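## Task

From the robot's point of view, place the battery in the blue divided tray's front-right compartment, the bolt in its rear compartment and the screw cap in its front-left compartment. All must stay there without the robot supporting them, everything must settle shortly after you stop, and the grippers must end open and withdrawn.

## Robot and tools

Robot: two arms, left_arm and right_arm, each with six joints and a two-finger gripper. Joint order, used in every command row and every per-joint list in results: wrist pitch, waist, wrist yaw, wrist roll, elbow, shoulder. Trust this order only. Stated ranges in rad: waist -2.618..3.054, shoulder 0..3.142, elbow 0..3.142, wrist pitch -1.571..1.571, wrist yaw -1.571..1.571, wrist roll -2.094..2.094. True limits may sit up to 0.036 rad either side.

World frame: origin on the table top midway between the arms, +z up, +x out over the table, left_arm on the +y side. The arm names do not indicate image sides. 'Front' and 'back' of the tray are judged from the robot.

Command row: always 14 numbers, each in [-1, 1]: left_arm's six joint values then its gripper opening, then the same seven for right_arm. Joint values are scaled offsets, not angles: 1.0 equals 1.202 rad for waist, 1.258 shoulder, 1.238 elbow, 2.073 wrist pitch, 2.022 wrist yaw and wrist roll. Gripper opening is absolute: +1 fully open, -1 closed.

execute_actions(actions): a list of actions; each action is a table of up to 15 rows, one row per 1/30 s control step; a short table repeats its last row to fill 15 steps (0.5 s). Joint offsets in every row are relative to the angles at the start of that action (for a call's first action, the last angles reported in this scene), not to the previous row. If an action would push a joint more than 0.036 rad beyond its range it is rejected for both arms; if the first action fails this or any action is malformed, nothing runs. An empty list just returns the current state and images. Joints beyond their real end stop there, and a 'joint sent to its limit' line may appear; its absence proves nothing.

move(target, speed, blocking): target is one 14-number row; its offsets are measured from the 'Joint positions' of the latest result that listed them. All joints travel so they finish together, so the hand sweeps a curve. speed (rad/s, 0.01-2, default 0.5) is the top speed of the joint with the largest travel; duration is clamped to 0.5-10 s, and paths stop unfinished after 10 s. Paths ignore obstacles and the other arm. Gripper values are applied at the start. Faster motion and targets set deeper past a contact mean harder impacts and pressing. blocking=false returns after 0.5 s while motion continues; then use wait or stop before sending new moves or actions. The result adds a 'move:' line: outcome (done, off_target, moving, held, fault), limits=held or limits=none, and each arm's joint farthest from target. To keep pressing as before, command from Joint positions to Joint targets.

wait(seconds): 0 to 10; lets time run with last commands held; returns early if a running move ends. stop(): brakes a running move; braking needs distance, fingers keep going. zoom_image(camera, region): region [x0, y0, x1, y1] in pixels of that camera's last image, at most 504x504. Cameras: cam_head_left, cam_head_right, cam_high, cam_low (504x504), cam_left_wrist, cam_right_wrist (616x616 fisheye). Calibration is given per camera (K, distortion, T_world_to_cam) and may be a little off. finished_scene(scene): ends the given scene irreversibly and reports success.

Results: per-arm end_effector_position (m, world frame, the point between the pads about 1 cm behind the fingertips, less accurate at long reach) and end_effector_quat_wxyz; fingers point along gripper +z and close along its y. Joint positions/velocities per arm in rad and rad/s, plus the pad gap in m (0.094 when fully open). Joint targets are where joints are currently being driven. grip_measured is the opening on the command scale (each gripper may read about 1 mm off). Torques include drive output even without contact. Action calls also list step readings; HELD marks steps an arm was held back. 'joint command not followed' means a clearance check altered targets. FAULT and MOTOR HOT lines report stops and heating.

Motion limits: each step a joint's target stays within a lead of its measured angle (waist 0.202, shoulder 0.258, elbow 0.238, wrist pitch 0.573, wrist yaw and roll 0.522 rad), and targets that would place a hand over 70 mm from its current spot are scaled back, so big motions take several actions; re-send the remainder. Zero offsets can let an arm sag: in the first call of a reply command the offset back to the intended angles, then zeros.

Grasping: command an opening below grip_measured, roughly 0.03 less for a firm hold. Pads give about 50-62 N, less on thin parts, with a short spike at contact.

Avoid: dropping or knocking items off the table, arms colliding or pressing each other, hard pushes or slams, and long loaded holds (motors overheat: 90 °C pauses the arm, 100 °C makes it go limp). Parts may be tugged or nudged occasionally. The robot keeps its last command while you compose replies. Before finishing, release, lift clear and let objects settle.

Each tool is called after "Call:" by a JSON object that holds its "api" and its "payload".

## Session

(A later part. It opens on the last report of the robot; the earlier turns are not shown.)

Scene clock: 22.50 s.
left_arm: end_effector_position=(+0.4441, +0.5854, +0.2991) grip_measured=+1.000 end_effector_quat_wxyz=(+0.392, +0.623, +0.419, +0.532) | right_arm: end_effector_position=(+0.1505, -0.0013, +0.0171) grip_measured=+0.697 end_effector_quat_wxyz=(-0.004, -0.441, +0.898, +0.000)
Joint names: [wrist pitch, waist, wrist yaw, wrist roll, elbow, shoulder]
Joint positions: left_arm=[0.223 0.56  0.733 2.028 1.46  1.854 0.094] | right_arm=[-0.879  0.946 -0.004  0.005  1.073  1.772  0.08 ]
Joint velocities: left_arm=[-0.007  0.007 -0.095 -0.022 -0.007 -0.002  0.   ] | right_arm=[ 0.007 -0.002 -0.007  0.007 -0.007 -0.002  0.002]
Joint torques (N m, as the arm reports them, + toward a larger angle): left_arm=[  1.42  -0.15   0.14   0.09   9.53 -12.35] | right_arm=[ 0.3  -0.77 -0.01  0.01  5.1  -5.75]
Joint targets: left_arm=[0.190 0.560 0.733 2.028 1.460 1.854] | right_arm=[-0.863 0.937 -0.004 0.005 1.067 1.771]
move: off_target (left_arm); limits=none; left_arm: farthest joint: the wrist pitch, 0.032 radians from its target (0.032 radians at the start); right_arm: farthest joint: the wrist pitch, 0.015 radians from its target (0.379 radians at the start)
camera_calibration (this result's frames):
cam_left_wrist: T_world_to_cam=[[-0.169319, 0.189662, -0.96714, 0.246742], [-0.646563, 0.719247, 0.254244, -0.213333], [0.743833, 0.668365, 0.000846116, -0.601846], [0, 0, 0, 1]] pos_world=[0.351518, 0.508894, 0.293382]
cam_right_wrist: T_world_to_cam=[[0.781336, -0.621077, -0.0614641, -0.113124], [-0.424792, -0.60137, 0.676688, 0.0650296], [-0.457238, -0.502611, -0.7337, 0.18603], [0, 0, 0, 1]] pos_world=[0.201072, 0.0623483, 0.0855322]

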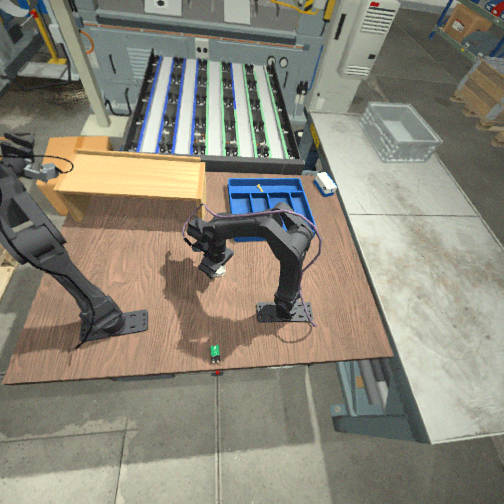

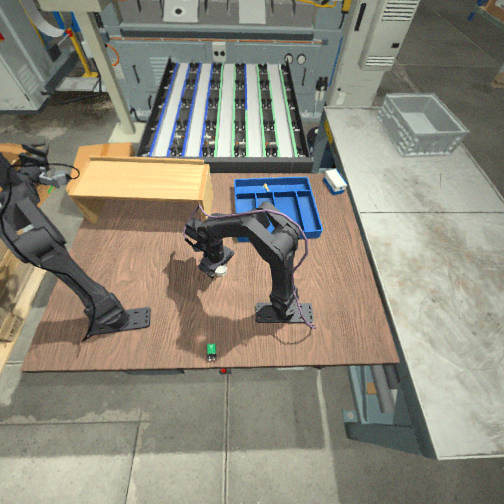

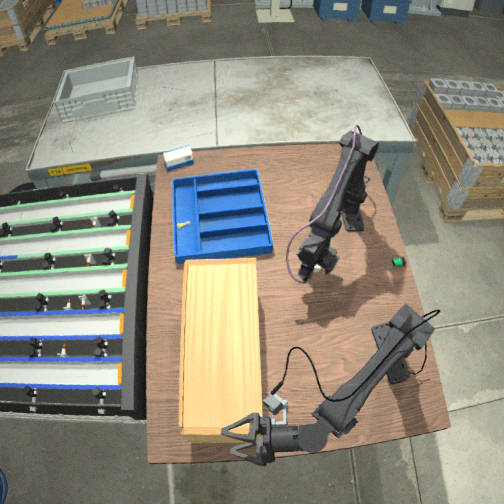

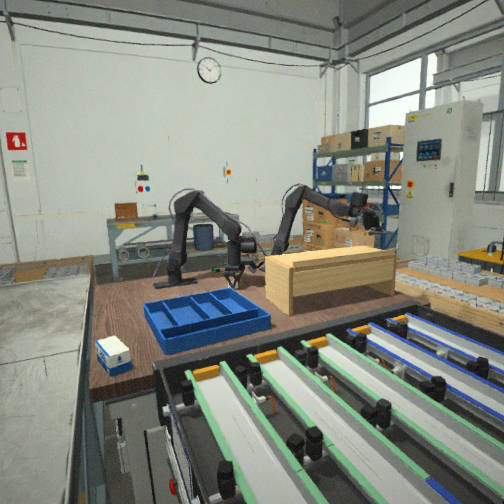

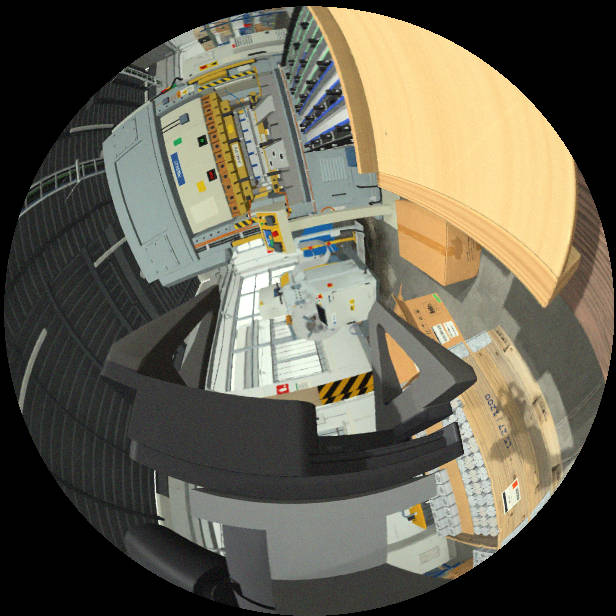

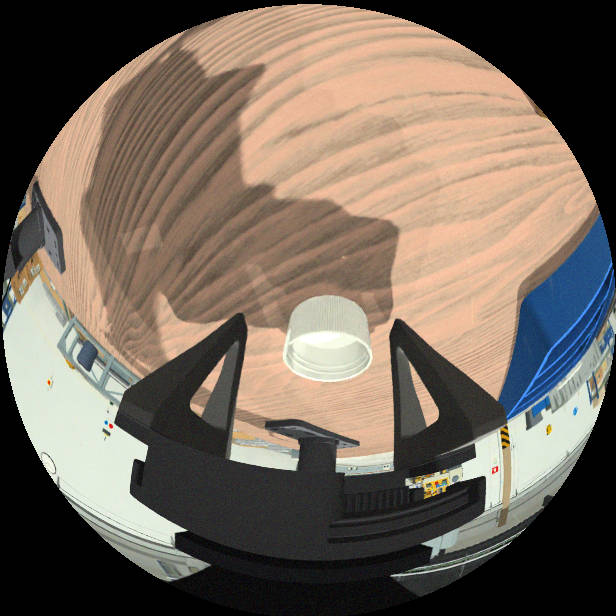

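Call:
{"api": "execute_actions", "payload": {"actions": [[[0,0,0,0,0,0,1, 0,0,0,0,0,0,0.55],[0,0,0,0,0,0,1, 0,0,0,0,0,0,0.4],[0,0,0,0,0,0,1, 0,0,0,0,0,0,0.3],[0,0,0,0,0,0,1, 0,0,0,0,0,0,0.2],[0,0,0,0,0,0,1, 0,0,0,0,0,0,0.12],[0,0,0,0,0,0,1, 0,0,0,0,0,0,0.06],[0,0,0,0,0,0,1, 0,0,0,0,0,0,0.0],[0,0,0,0,0,0,1, 0,0,0,0,0,0,-0.05],[0,0,0,0,0,0,1, 0,0,0,0,0,0,-0.1],[0,0,0,0,0,0,1, 0,0,0,0,0,0,-0.14]]]}}

Scene clock: 23.27 s.
left_arm: end_effector_position=(+0.4443, +0.5856, +0.3010) grip_measured=+1.000 end_effector_quat_wxyz=(+0.392, +0.622, +0.416, +0.535) | right_arm: end_effector_position=(+0.1505, -0.0013, +0.0171) grip_measured=-0.107 end_effector_quat_wxyz=(-0.004, -0.441, +0.898, +0.000)
Joint names: [wrist pitch, waist, wrist yaw, wrist roll, elbow, shoulder]
Joint positions: left_arm=[0.233 0.56  0.733 2.028 1.46  1.854 0.094] | right_arm=[-0.879  0.946 -0.004  0.005  1.073  1.772  0.042]
Joint velocities: left_arm=[-0.051 -0.007  0.007 -0.022 -0.022  0.012  0.   ] | right_arm=[ 0.037  0.002  0.081 -0.007 -0.002  0.017 -0.   ]
Joint torques (N m, as the arm reports them, + toward a larger angle): left_arm=[  1.59   0.     0.07   0.02   9.48 -12.08] | right_arm=[ 0.14 -0.03 -0.01  0.    5.64 -5.63]
Joint targets: left_arm=[0.223 0.560 0.733 2.028 1.460 1.854] | right_arm=[-0.879 0.946 -0.004 0.005 1.073 1.772]
Step readings (joint positions):
0: left_arm=[0.223 0.560 0.733 2.028 1.460 1.854] | right_arm=[-0.879 0.946 -0.004 0.005 1.073 1.772]
1: left_arm=[0.224 0.560 0.733 2.028 1.460 1.854] | right_arm=[-0.879 0.946 -0.004 0.005 1.073 1.772]
2: left_arm=[0.225 0.560 0.733 2.028 1.460 1.854] | right_arm=[-0.879 0.946 -0.004 0.005 1.073 1.772]
4: left_arm=[0.229 0.560 0.733 2.028 1.460 1.854] | right_arm=[-0.879 0.946 -0.004 0.005 1.073 1.772]
8: left_arm=[0.231 0.560 0.733 2.028 1.460 1.854] | right_arm=[-0.879 0.946 -0.004 0.005 1.073 1.772]
15: Joint positions above
camera_calibration (this result's frames):
cam_left_wrist: T_world_to_cam=[[-0.162246, 0.195583, -0.967173, 0.24199], [-0.648421, 0.717692, 0.253907, -0.211969], [0.743792, 0.668331, 0.010377, -0.604998], [0, 0, 0, 1]] pos_world=[0.35181, 0.509138, 0.294144]
cam_right_wrist: T_world_to_cam=[[0.781336, -0.621077, -0.0614641, -0.113124], [-0.424792, -0.60137, 0.676688, 0.0650296], [-0.457238, -0.502611, -0.7337, 0.18603], [0, 0, 0, 1]] pos_world=[0.201072, 0.0623483, 0.0855322]

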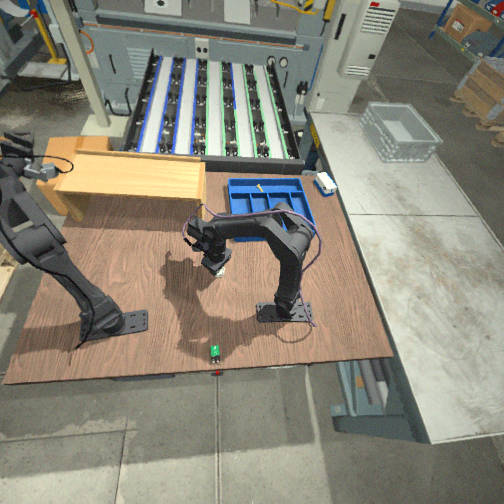

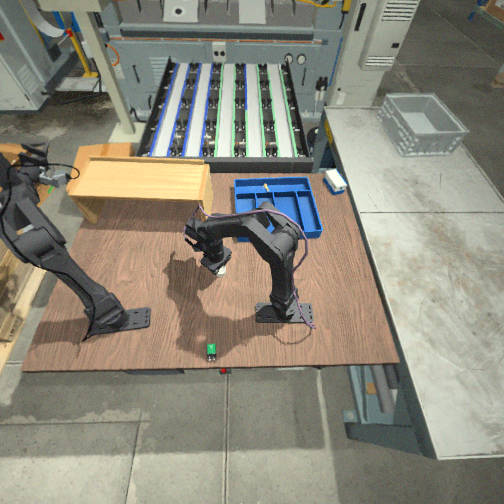

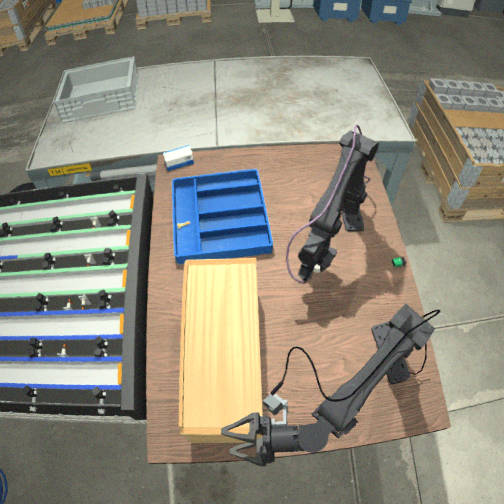

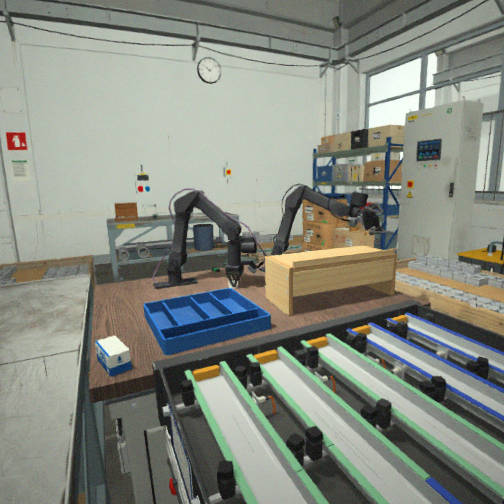

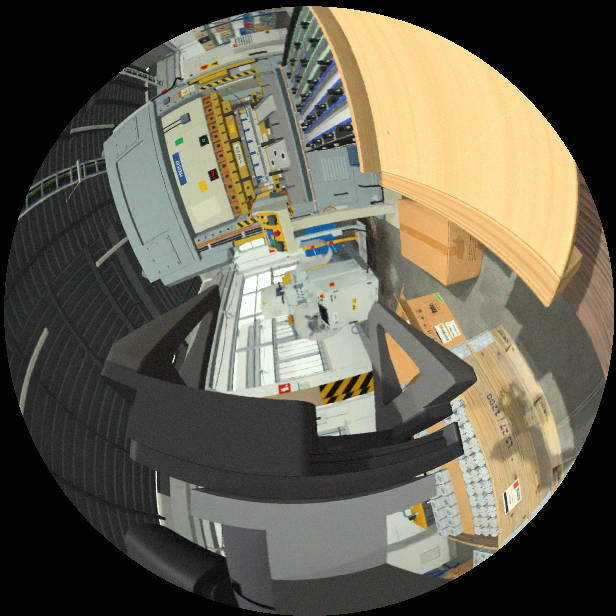

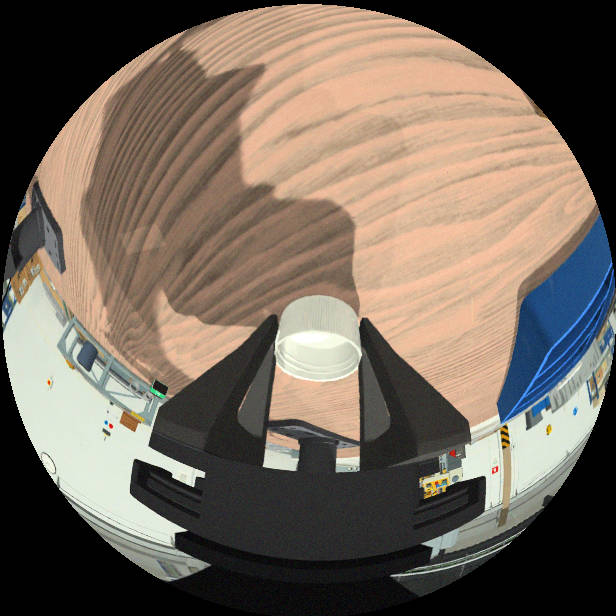

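Call:
{"api": "move", "payload": {"target": [-0.012,0,0,0,0,0,1, -0.10,0,0,0,0.125,-0.065,-0.14], "speed": 0.6}}

Scene clock: 25.00 s.
left_arm: end_effector_position=(+0.4444, +0.5857, +0.3020) grip_measured=+1.000 end_effector_quat_wxyz=(+0.392, +0.621, +0.414, +0.537) | right_arm: end_effector_position=(+0.1504, -0.0014, +0.0657) grip_measured=-0.107 end_effector_quat_wxyz=(-0.006, -0.441, +0.898, -0.001)
Joint names: [wrist pitch, waist, wrist yaw, wrist roll, elbow, shoulder]
Joint positions: left_arm=[0.238 0.56  0.733 2.028 1.46  1.854 0.094] | right_arm=[-1.078  0.946 -0.004  0.005  1.205  1.71   0.042]
Joint velocities: left_arm=[-0.007 -0.012  0.022  0.022 -0.007  0.022  0.   ] | right_arm=[ 0.022 -0.017  0.022 -0.007 -0.027 -0.007 -0.   ]
Joint torques (N m, as the arm reports them, + toward a larger angle): left_arm=[  1.44   0.09   0.06   0.05   9.55 -12.36] | right_arm=[ 0.   -0.02  0.    0.01  8.04 -6.78]
Joint targets: left_arm=[0.208 0.560 0.733 2.028 1.460 1.854] | right_arm=[-1.086 0.946 -0.004 0.005 1.228 1.690]
move: off_target (left_arm, right_arm); limits=none; left_arm: farthest joint: the wrist pitch, 0.030 radians from its target (0.025 radians at the start); right_arm: farthest joint: the elbow, 0.023 radians from its target (0.155 radians at the start)
camera_calibration (this result's frames):
cam_left_wrist: T_world_to_cam=[[-0.158568, 0.198661, -0.967155, 0.239507], [-0.649386, 0.716884, 0.253723, -0.211257], [0.743743, 0.66829, 0.0153327, -0.606619], [0, 0, 0, 1]] pos_world=[0.35196, 0.509264, 0.294543]
cam_right_wrist: T_world_to_cam=[[0.781151, -0.621319, -0.0613693, -0.110122], [-0.422749, -0.598696, 0.680328, 0.0315742], [-0.459442, -0.505495, -0.730334, 0.221671], [0, 0, 0, 1]] pos_world=[0.201215, 0.0625358, 0.133655]

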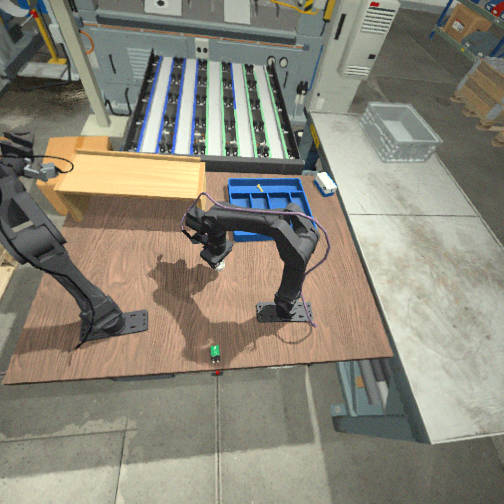

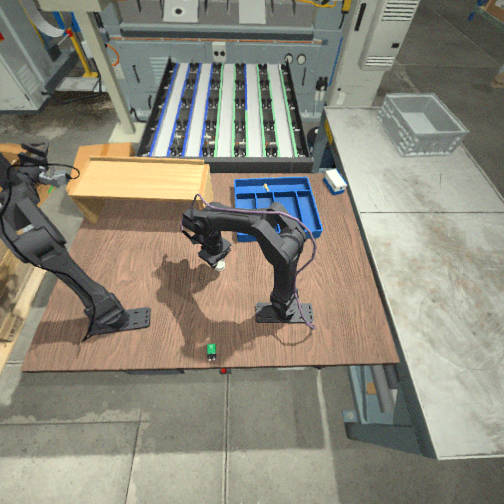

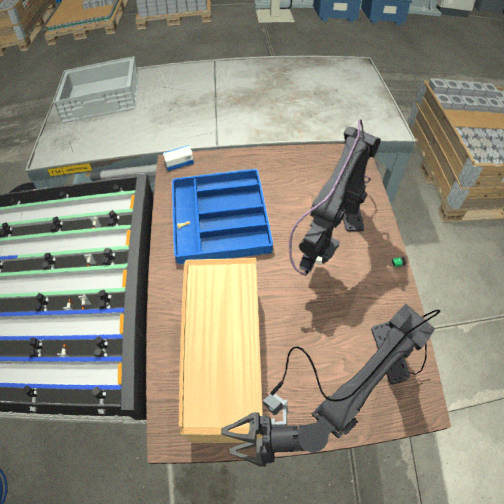

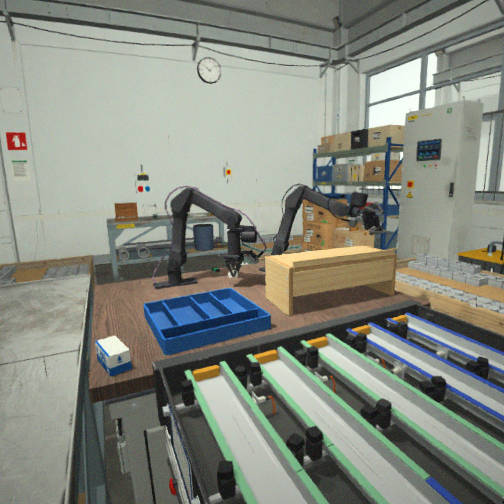

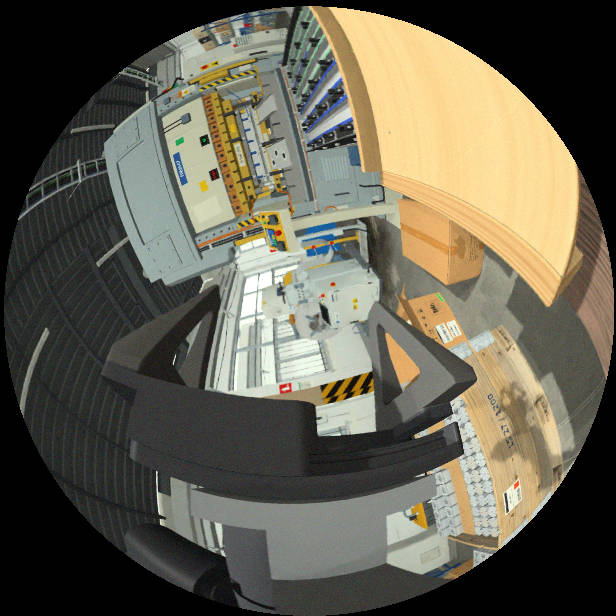

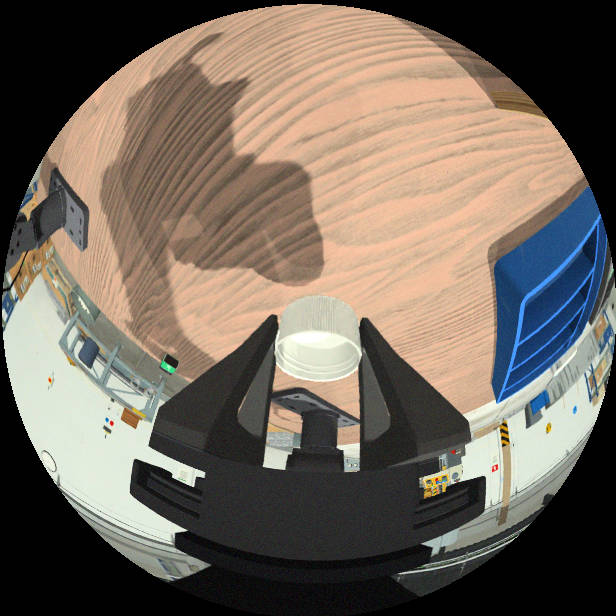

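Call:
{"api": "move", "payload": {"target": [-0.014,0,0,0,0,0,1, -0.188,-0.537,0,-0.672,0.811,0.457,-0.14], "speed": 1.1}}

Scene clock: 27.40 s.
left_arm: end_effector_position=(+0.4445, +0.5858, +0.3027) grip_measured=+1.000 end_effector_quat_wxyz=(+0.392, +0.621, +0.413, +0.539) | right_arm: end_effector_position=(+0.4007, -0.1201, +0.1022) grip_measured=-0.107 end_effector_quat_wxyz=(-0.003, +0.722, -0.692, +0.002)
Joint names: [wrist pitch, waist, wrist yaw, wrist roll, elbow, shoulder]
Joint positions: left_arm=[0.241 0.56  0.733 2.028 1.46  1.854 0.094] | right_arm=[-1.455  0.294 -0.001 -1.348  2.179  2.288  0.042]
Joint velocities: left_arm=[-0.081 -0.017 -0.007  0.022  0.002  0.002  0.   ] | right_arm=[ 0.037 -0.022  0.037 -0.095  0.007 -0.007 -0.   ]
Joint torques (N m, as the arm reports them, + toward a larger angle): left_arm=[  1.44   0.22   0.09   0.04   9.46 -12.2 ] | right_arm=[ 0.03  0.58 -0.04 -0.01  8.78 -9.89]
Joint targets: left_arm=[0.208 0.560 0.733 2.028 1.460 1.854] | right_arm=[-1.468 0.301 -0.004 -1.354 2.209 2.285]
move: off_target (left_arm, right_arm); limits=none; left_arm: farthest joint: the wrist pitch, 0.032 radians from its target (0.029 radians at the start); right_arm: farthest joint: the elbow, 0.030 radians from its target (1.004 radians at the start)
camera_calibration (this result's frames):
cam_left_wrist: T_world_to_cam=[[-0.156022, 0.200793, -0.967129, 0.237784], [-0.650054, 0.716325, 0.253591, -0.210764], [0.743698, 0.668252, 0.0187633, -0.607734], [0, 0, 0, 1]] pos_world=[0.352062, 0.50935, 0.294819]
cam_right_wrist: T_world_to_cam=[[0.998253, 0.0300492, -0.0508695, -0.386939], [0.0564292, -0.740011, 0.670224, -0.166512], [-0.0175043, -0.671923, -0.740414, 0.107287], [0, 0, 0, 1]] pos_world=[0.397538, -0.0395053, 0.171353]

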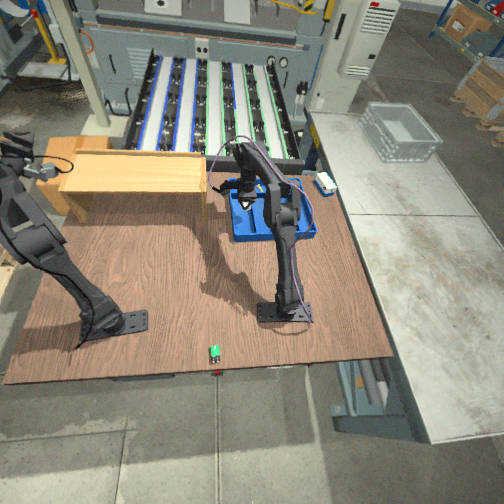

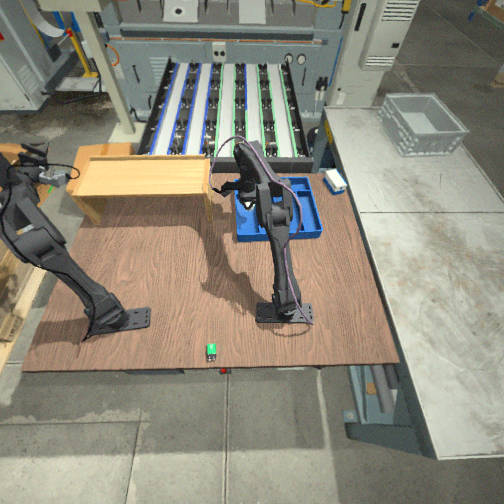

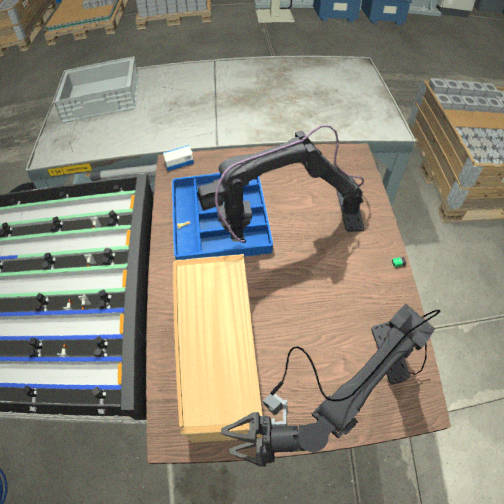

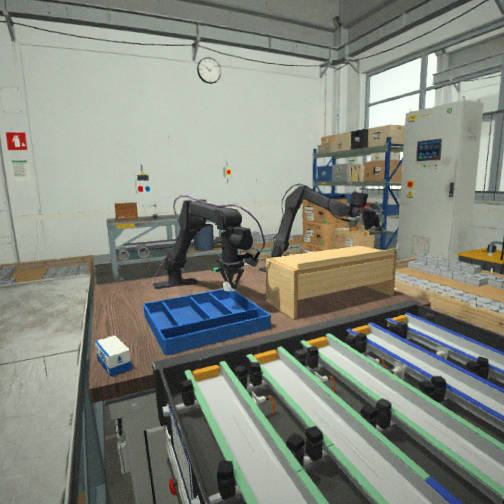

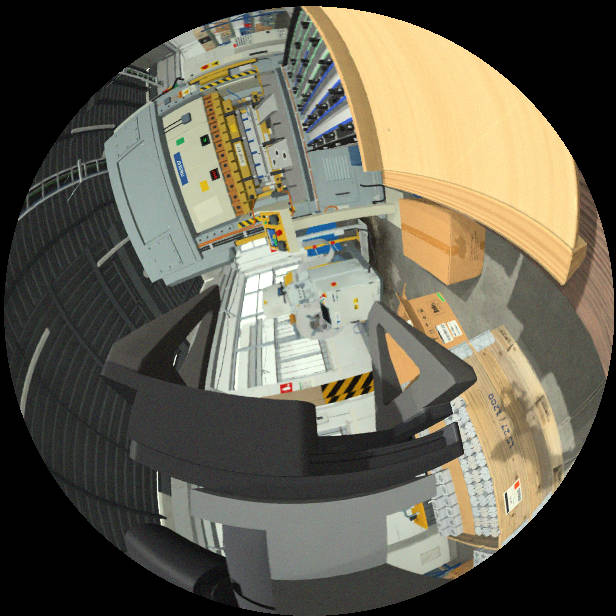

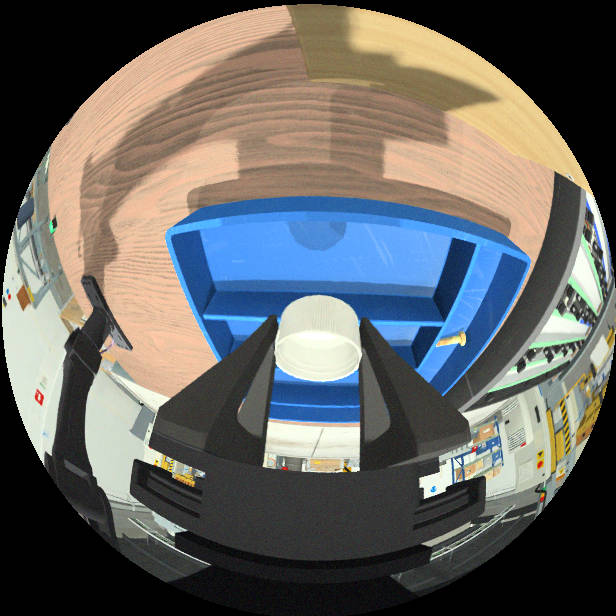

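Call:
{"api": "zoom_image", "payload": {"camera": "cam_head_left", "region": [170,120,330,260]}}

Call:
{"api": "zoom_image", "payload": {"camera": "cam_low", "region": [130,190,410,340]}}

Region (170, 120, 330, 260) of cam_head_left's 504x504 image, scaled by 3.150, with more detail than that image has; it fills the top 441 rows of this view, and the rest is white.

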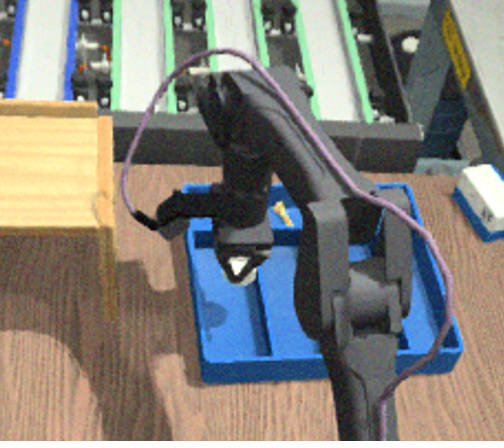

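Region (130, 190, 410, 340) of cam_low's 504x504 image, scaled by 1.800, with more detail than that image has; it fills the top 270 rows of this view, and the rest is white.

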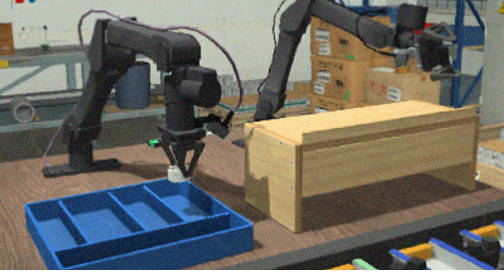

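Call:
{"api": "move", "payload": {"target": [-0.015,0,0,0,0,0,1, 0.147,0.0,0,0,-0.2415,0.003,-0.14], "speed": 0.35}}

Scene clock: 30.97 s.
left_arm: end_effector_position=(+0.4445, +0.5858, +0.3030) grip_measured=+1.000 end_effector_quat_wxyz=(+0.392, +0.621, +0.413, +0.539) | right_arm: end_effector_position=(+0.4049, -0.1119, +0.0251) grip_measured=-0.107 end_effector_quat_wxyz=(-0.019, +0.724, -0.690, -0.003)
Joint names: [wrist pitch, waist, wrist yaw, wrist roll, elbow, shoulder]
Joint positions: left_arm=[0.243 0.56  0.733 2.028 1.46  1.854 0.094] | right_arm=[-1.134  0.299 -0.025 -1.347  1.892  2.3    0.042]
Joint velocities: left_arm=[ 0.022 -0.002 -0.022  0.022  0.022 -0.017  0.   ] | right_arm=[-0.037  0.007 -0.007  0.037 -0.017  0.002 -0.   ]
Joint torques (N m, as the arm reports them, + toward a larger angle): left_arm=[  1.42  -0.05   0.1    0.09   9.43 -12.39] | right_arm=[  0.04  -0.47   0.16   0.     5.04 -10.31]
Joint targets: left_arm=[0.210 0.560 0.733 2.028 1.460 1.854] | right_arm=[-1.150 0.294 -0.001 -1.348 1.880 2.291]
move: off_target (left_arm, right_arm); limits=none; left_arm: farthest joint: the wrist pitch, 0.033 radians from its target (0.031 radians at the start); right_arm: farthest joint: the wrist yaw, 0.024 radians from its target (0.000 radians at the start)
camera_calibration (this result's frames):
cam_left_wrist: T_world_to_cam=[[-0.154891, 0.20174, -0.967114, 0.237017], [-0.650351, 0.716077, 0.253532, -0.210544], [0.743675, 0.668233, 0.020288, -0.608227], [0, 0, 0, 1]] pos_world=[0.352108, 0.509388, 0.294942]
cam_right_wrist: T_world_to_cam=[[0.998698, 0.0363198, -0.0358247, -0.395199], [0.0508866, -0.759018, 0.649078, -0.108409], [-0.00361724, -0.650055, -0.759878, 0.0531018], [0, 0, 0, 1]] pos_world=[0.400393, -0.0334118, 0.0965589]

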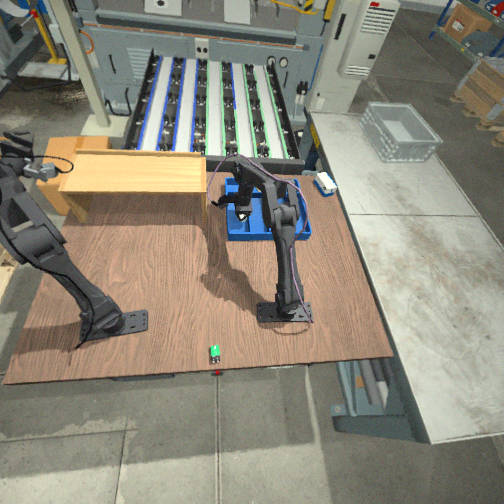

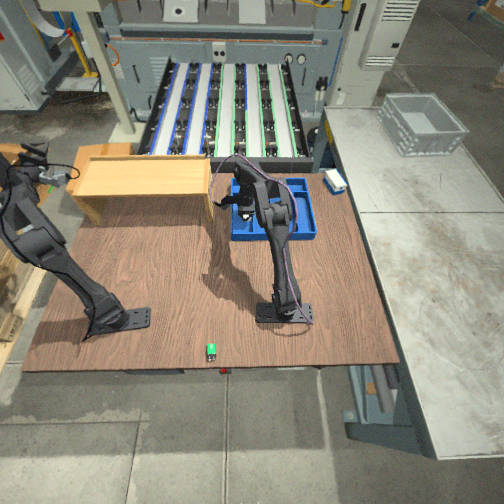

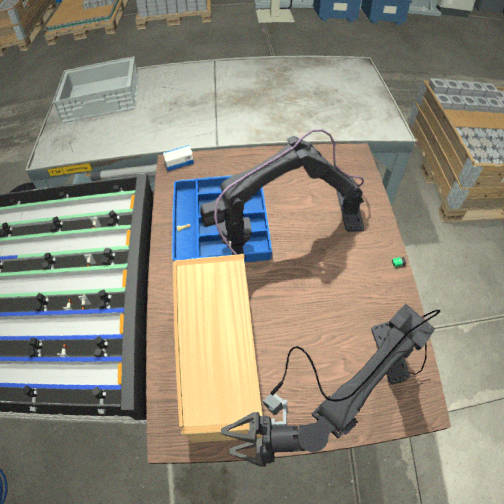

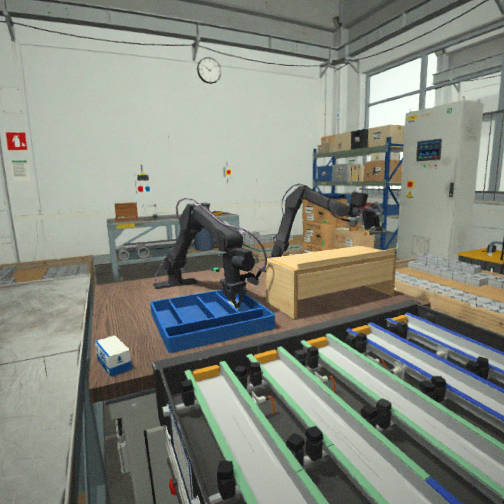

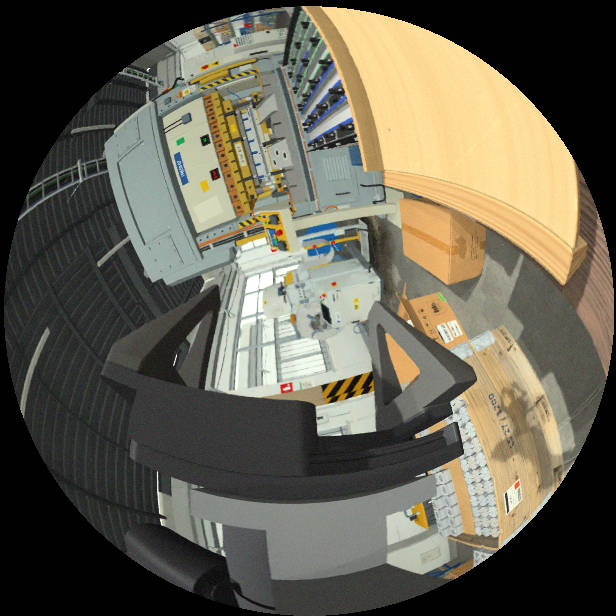

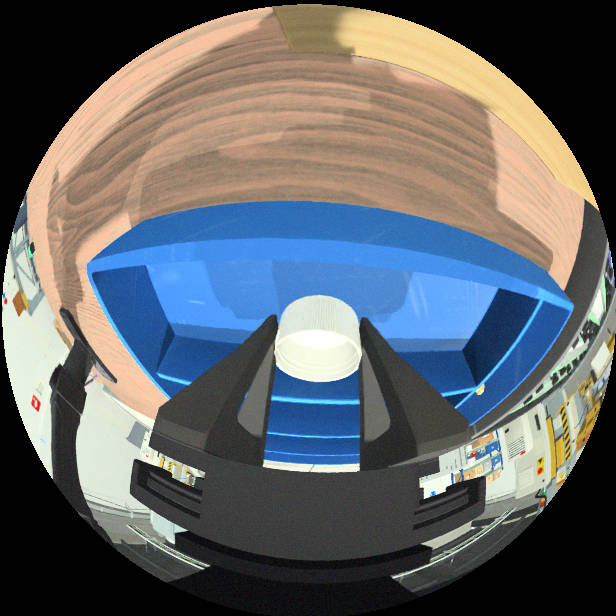

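Call:
{"api": "execute_actions", "payload": {"actions": [[[0,0,-0.006,0,0,0,1, 0,0,0,0,0,0,-0.08],[0,0,-0.006,0,0,0,1, 0,0,0,0,0,0,-0.03],[0,0,-0.006,0,0,0,1, 0,0,0,0,0,0,0.03],[0,0,-0.006,0,0,0,1, 0,0,0,0,0,0,0.1],[0,0,-0.006,0,0,0,1, 0,0,0,0,0,0,0.18],[0,0,-0.006,0,0,0,1, 0,0,0,0,0,0,0.25]]]}}

Scene clock: 31.63 s.
left_arm: end_effector_position=(+0.4448, +0.5865, +0.3048) grip_measured=+1.000 end_effector_quat_wxyz=(+0.390, +0.620, +0.410, +0.543) | right_arm: end_effector_position=(+0.4048, -0.1119, +0.0248) grip_measured=+0.247 end_effector_quat_wxyz=(-0.018, +0.724, -0.690, -0.004)
Joint names: [wrist pitch, waist, wrist yaw, wrist roll, elbow, shoulder]
Joint positions: left_arm=[0.252 0.56  0.73  2.028 1.46  1.854 0.094] | right_arm=[-1.134  0.299 -0.025 -1.347  1.892  2.3    0.059]
Joint velocities: left_arm=[-0.007  0.002 -0.022 -0.037 -0.012 -0.007  0.   ] | right_arm=[ 0.022 -0.012  0.007 -0.022  0.017  0.002 -0.   ]
Joint torques (N m, as the arm reports them, + toward a larger angle): left_arm=[  1.63   0.    -0.01   0.03   9.49 -12.39] | right_arm=[ 0.21 -0.12 -0.02  0.02  6.16 -9.81]
Joint targets: left_arm=[0.243 0.560 0.721 2.028 1.460 1.854] | right_arm=[-1.134 0.299 -0.025 -1.347 1.892 2.300]
Step readings (joint positions):
0: left_arm=[0.243 0.560 0.733 2.028 1.460 1.854] | right_arm=[-1.134 0.299 -0.025 -1.347 1.892 2.300]
1: left_arm=[0.244 0.560 0.733 2.028 1.460 1.854] | right_arm=[-1.134 0.299 -0.025 -1.347 1.892 2.300]
2: left_arm=[0.245 0.560 0.732 2.028 1.460 1.854] | right_arm=[-1.134 0.299 -0.025 -1.347 1.892 2.300]
4: left_arm=[0.248 0.560 0.731 2.028 1.460 1.854] | right_arm=[-1.134 0.299 -0.025 -1.347 1.892 2.300]
8: left_arm=[0.251 0.560 0.730 2.028 1.460 1.854] | right_arm=[-1.134 0.299 -0.025 -1.347 1.892 2.300]
15: Joint positions above
camera_calibration (this result's frames):
cam_left_wrist: T_world_to_cam=[[-0.148713, 0.207531, -0.966859, 0.232486], [-0.654289, 0.712468, 0.253564, -0.207524], [0.741479, 0.670313, 0.0298317, -0.612075], [0, 0, 0, 1]] pos_world=[0.352633, 0.509888, 0.295661]
cam_right_wrist: T_world_to_cam=[[0.998671, 0.0363124, -0.0365661, -0.395113], [0.0513638, -0.758886, 0.649195, -0.108388], [-0.00417569, -0.650211, -0.759742, 0.0530443], [0, 0, 0, 1]] pos_world=[0.400377, -0.0334164, 0.096217]

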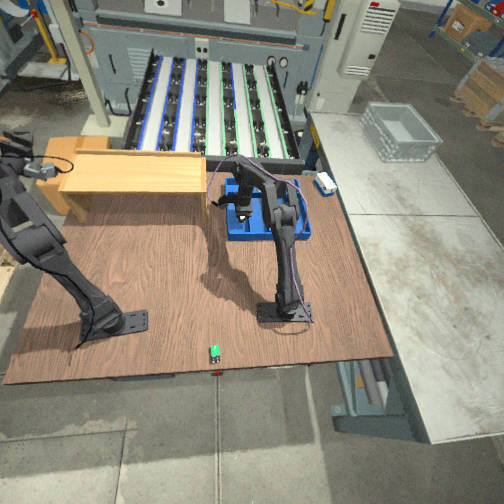

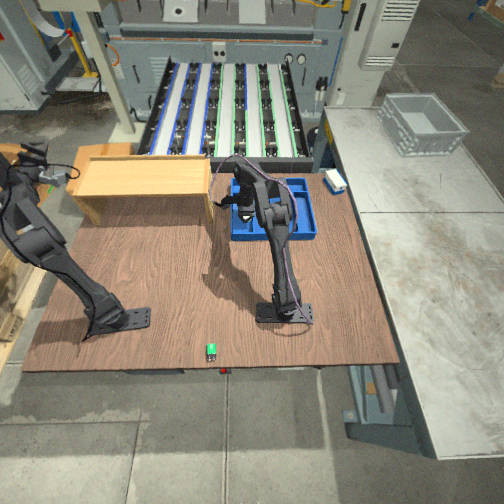

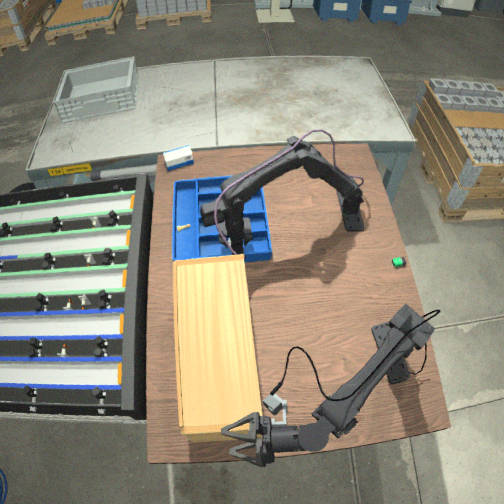

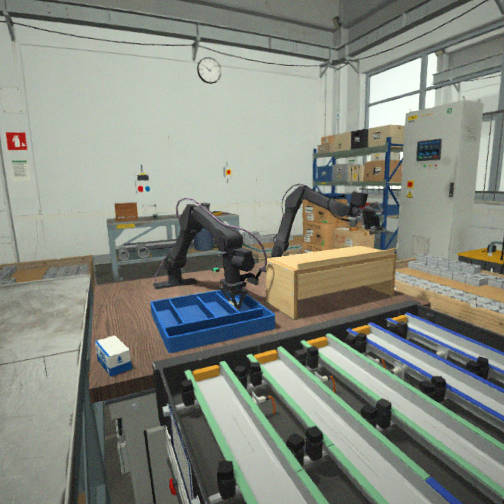

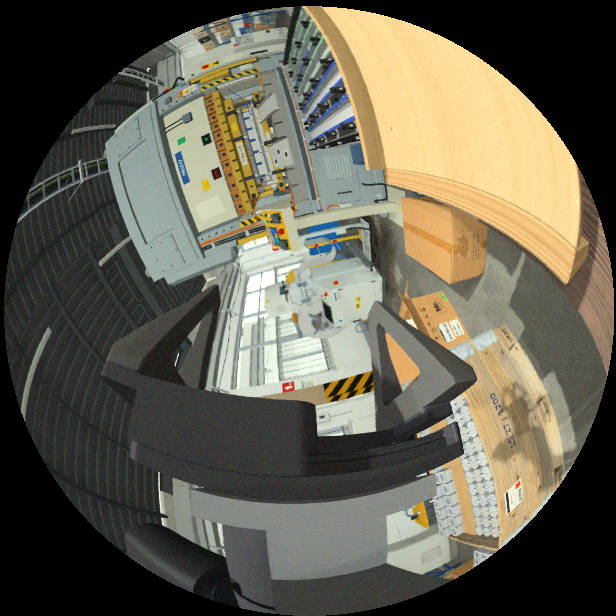

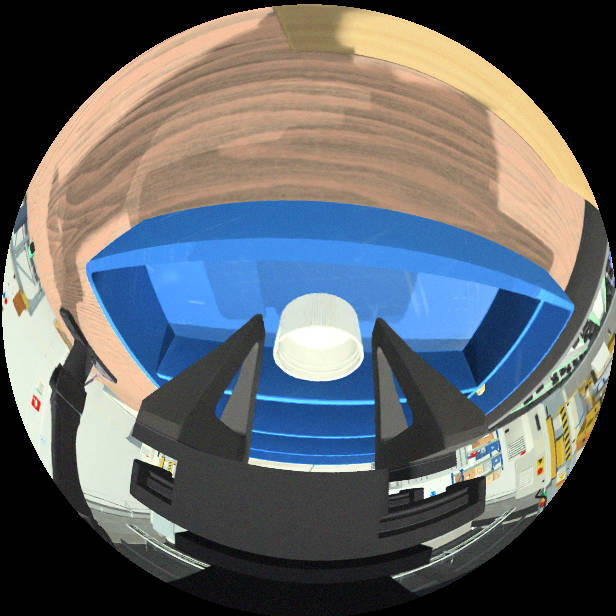

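Call:
{"api": "move", "payload": {"target": [-0.012,0,0,0,0,0,1, -0.155,-0.004,0.012,0,0.255,-0.02,0.25], "speed": 0.6}}

Scene clock: 33.23 s.
left_arm: end_effector_position=(+0.4449, +0.5866, +0.3059) grip_measured=+1.000 end_effector_quat_wxyz=(+0.390, +0.619, +0.409, +0.545) | right_arm: end_effector_position=(+0.4030, -0.1161, +0.0966) grip_measured=+0.247 end_effector_quat_wxyz=(-0.005, +0.724, -0.690, -0.000)
Joint names: [wrist pitch, waist, wrist yaw, wrist roll, elbow, shoulder]
Joint positions: left_arm=[0.258 0.56  0.73  2.028 1.46  1.854 0.094] | right_arm=[-1.442  0.299 -0.005 -1.347  2.181  2.302  0.059]
Joint velocities: left_arm=[ 0.051  0.007 -0.022 -0.051  0.012  0.002  0.   ] | right_arm=[-0.007  0.007  0.066 -0.007 -0.012  0.017  0.   ]
Joint torques (N m, as the arm reports them, + toward a larger angle): left_arm=[  1.42  -0.04   0.06   0.04   9.47 -12.19] | right_arm=[  0.04  -0.47   0.02   0.01   8.59 -11.24]
Joint targets: left_arm=[0.227 0.560 0.730 2.028 1.460 1.854] | right_arm=[-1.455 0.294 -0.001 -1.347 2.207 2.275]
move: off_target (left_arm, right_arm); limits=none; left_arm: farthest joint: the wrist pitch, 0.030 radians from its target (0.025 radians at the start); right_arm: farthest joint: the shoulder, 0.027 radians from its target (0.025 radians at the start)
camera_calibration (this result's frames):
cam_left_wrist: T_world_to_cam=[[-0.144754, 0.210845, -0.966742, 0.229781], [-0.655327, 0.7116, 0.253323, -0.206745], [0.741345, 0.670202, 0.0351657, -0.613765], [0, 0, 0, 1]] pos_world=[0.352788, 0.510018, 0.296095]
cam_right_wrist: T_world_to_cam=[[0.99806, 0.0348832, -0.0515732, -0.388999], [0.0604174, -0.742763, 0.666823, -0.161559], [-0.0150457, -0.668646, -0.743429, 0.105542], [0, 0, 0, 1]] pos_world=[0.399593, -0.03586, 0.166132]

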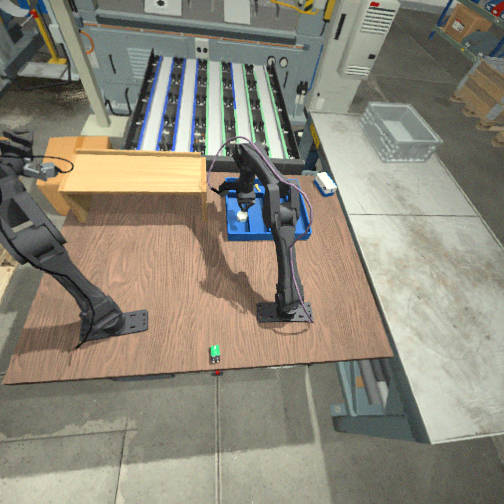

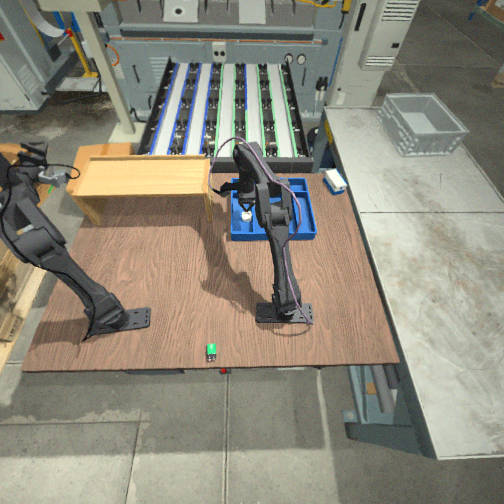

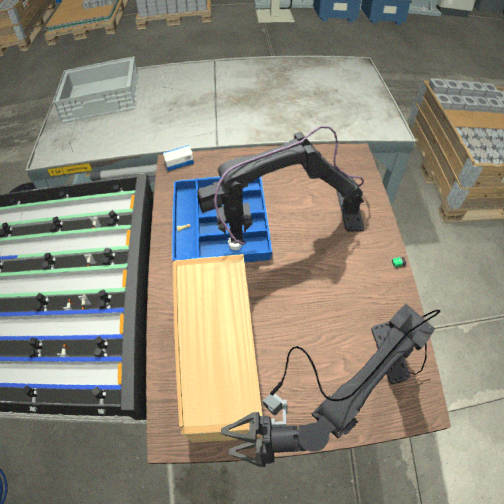

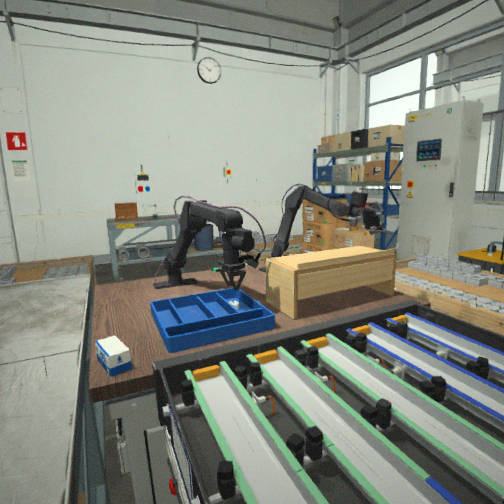

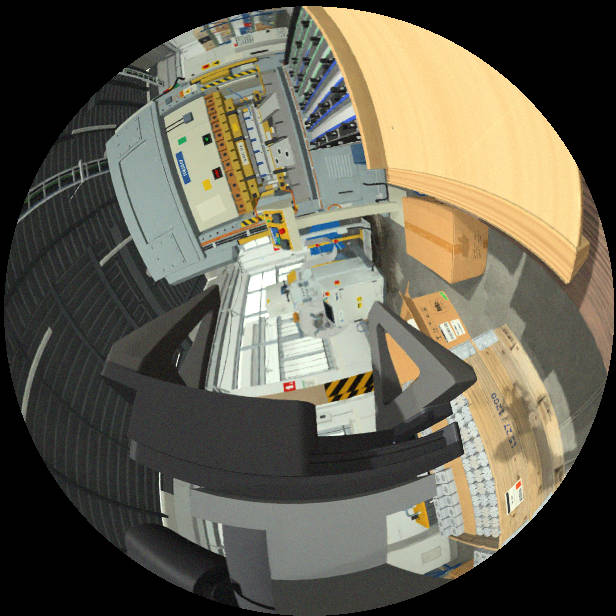

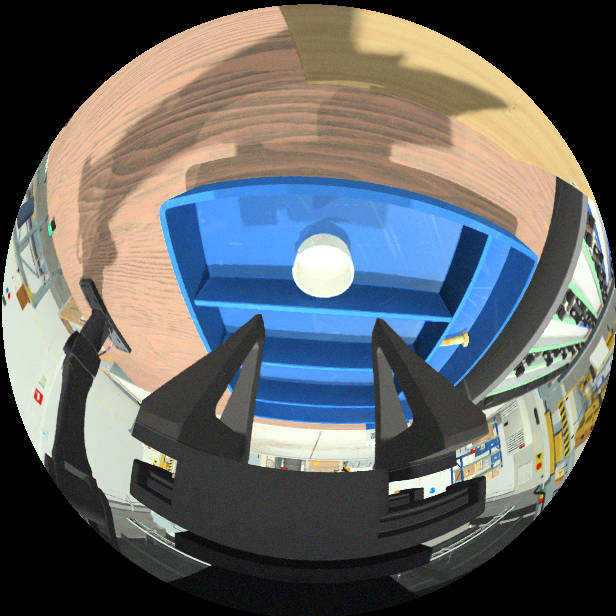

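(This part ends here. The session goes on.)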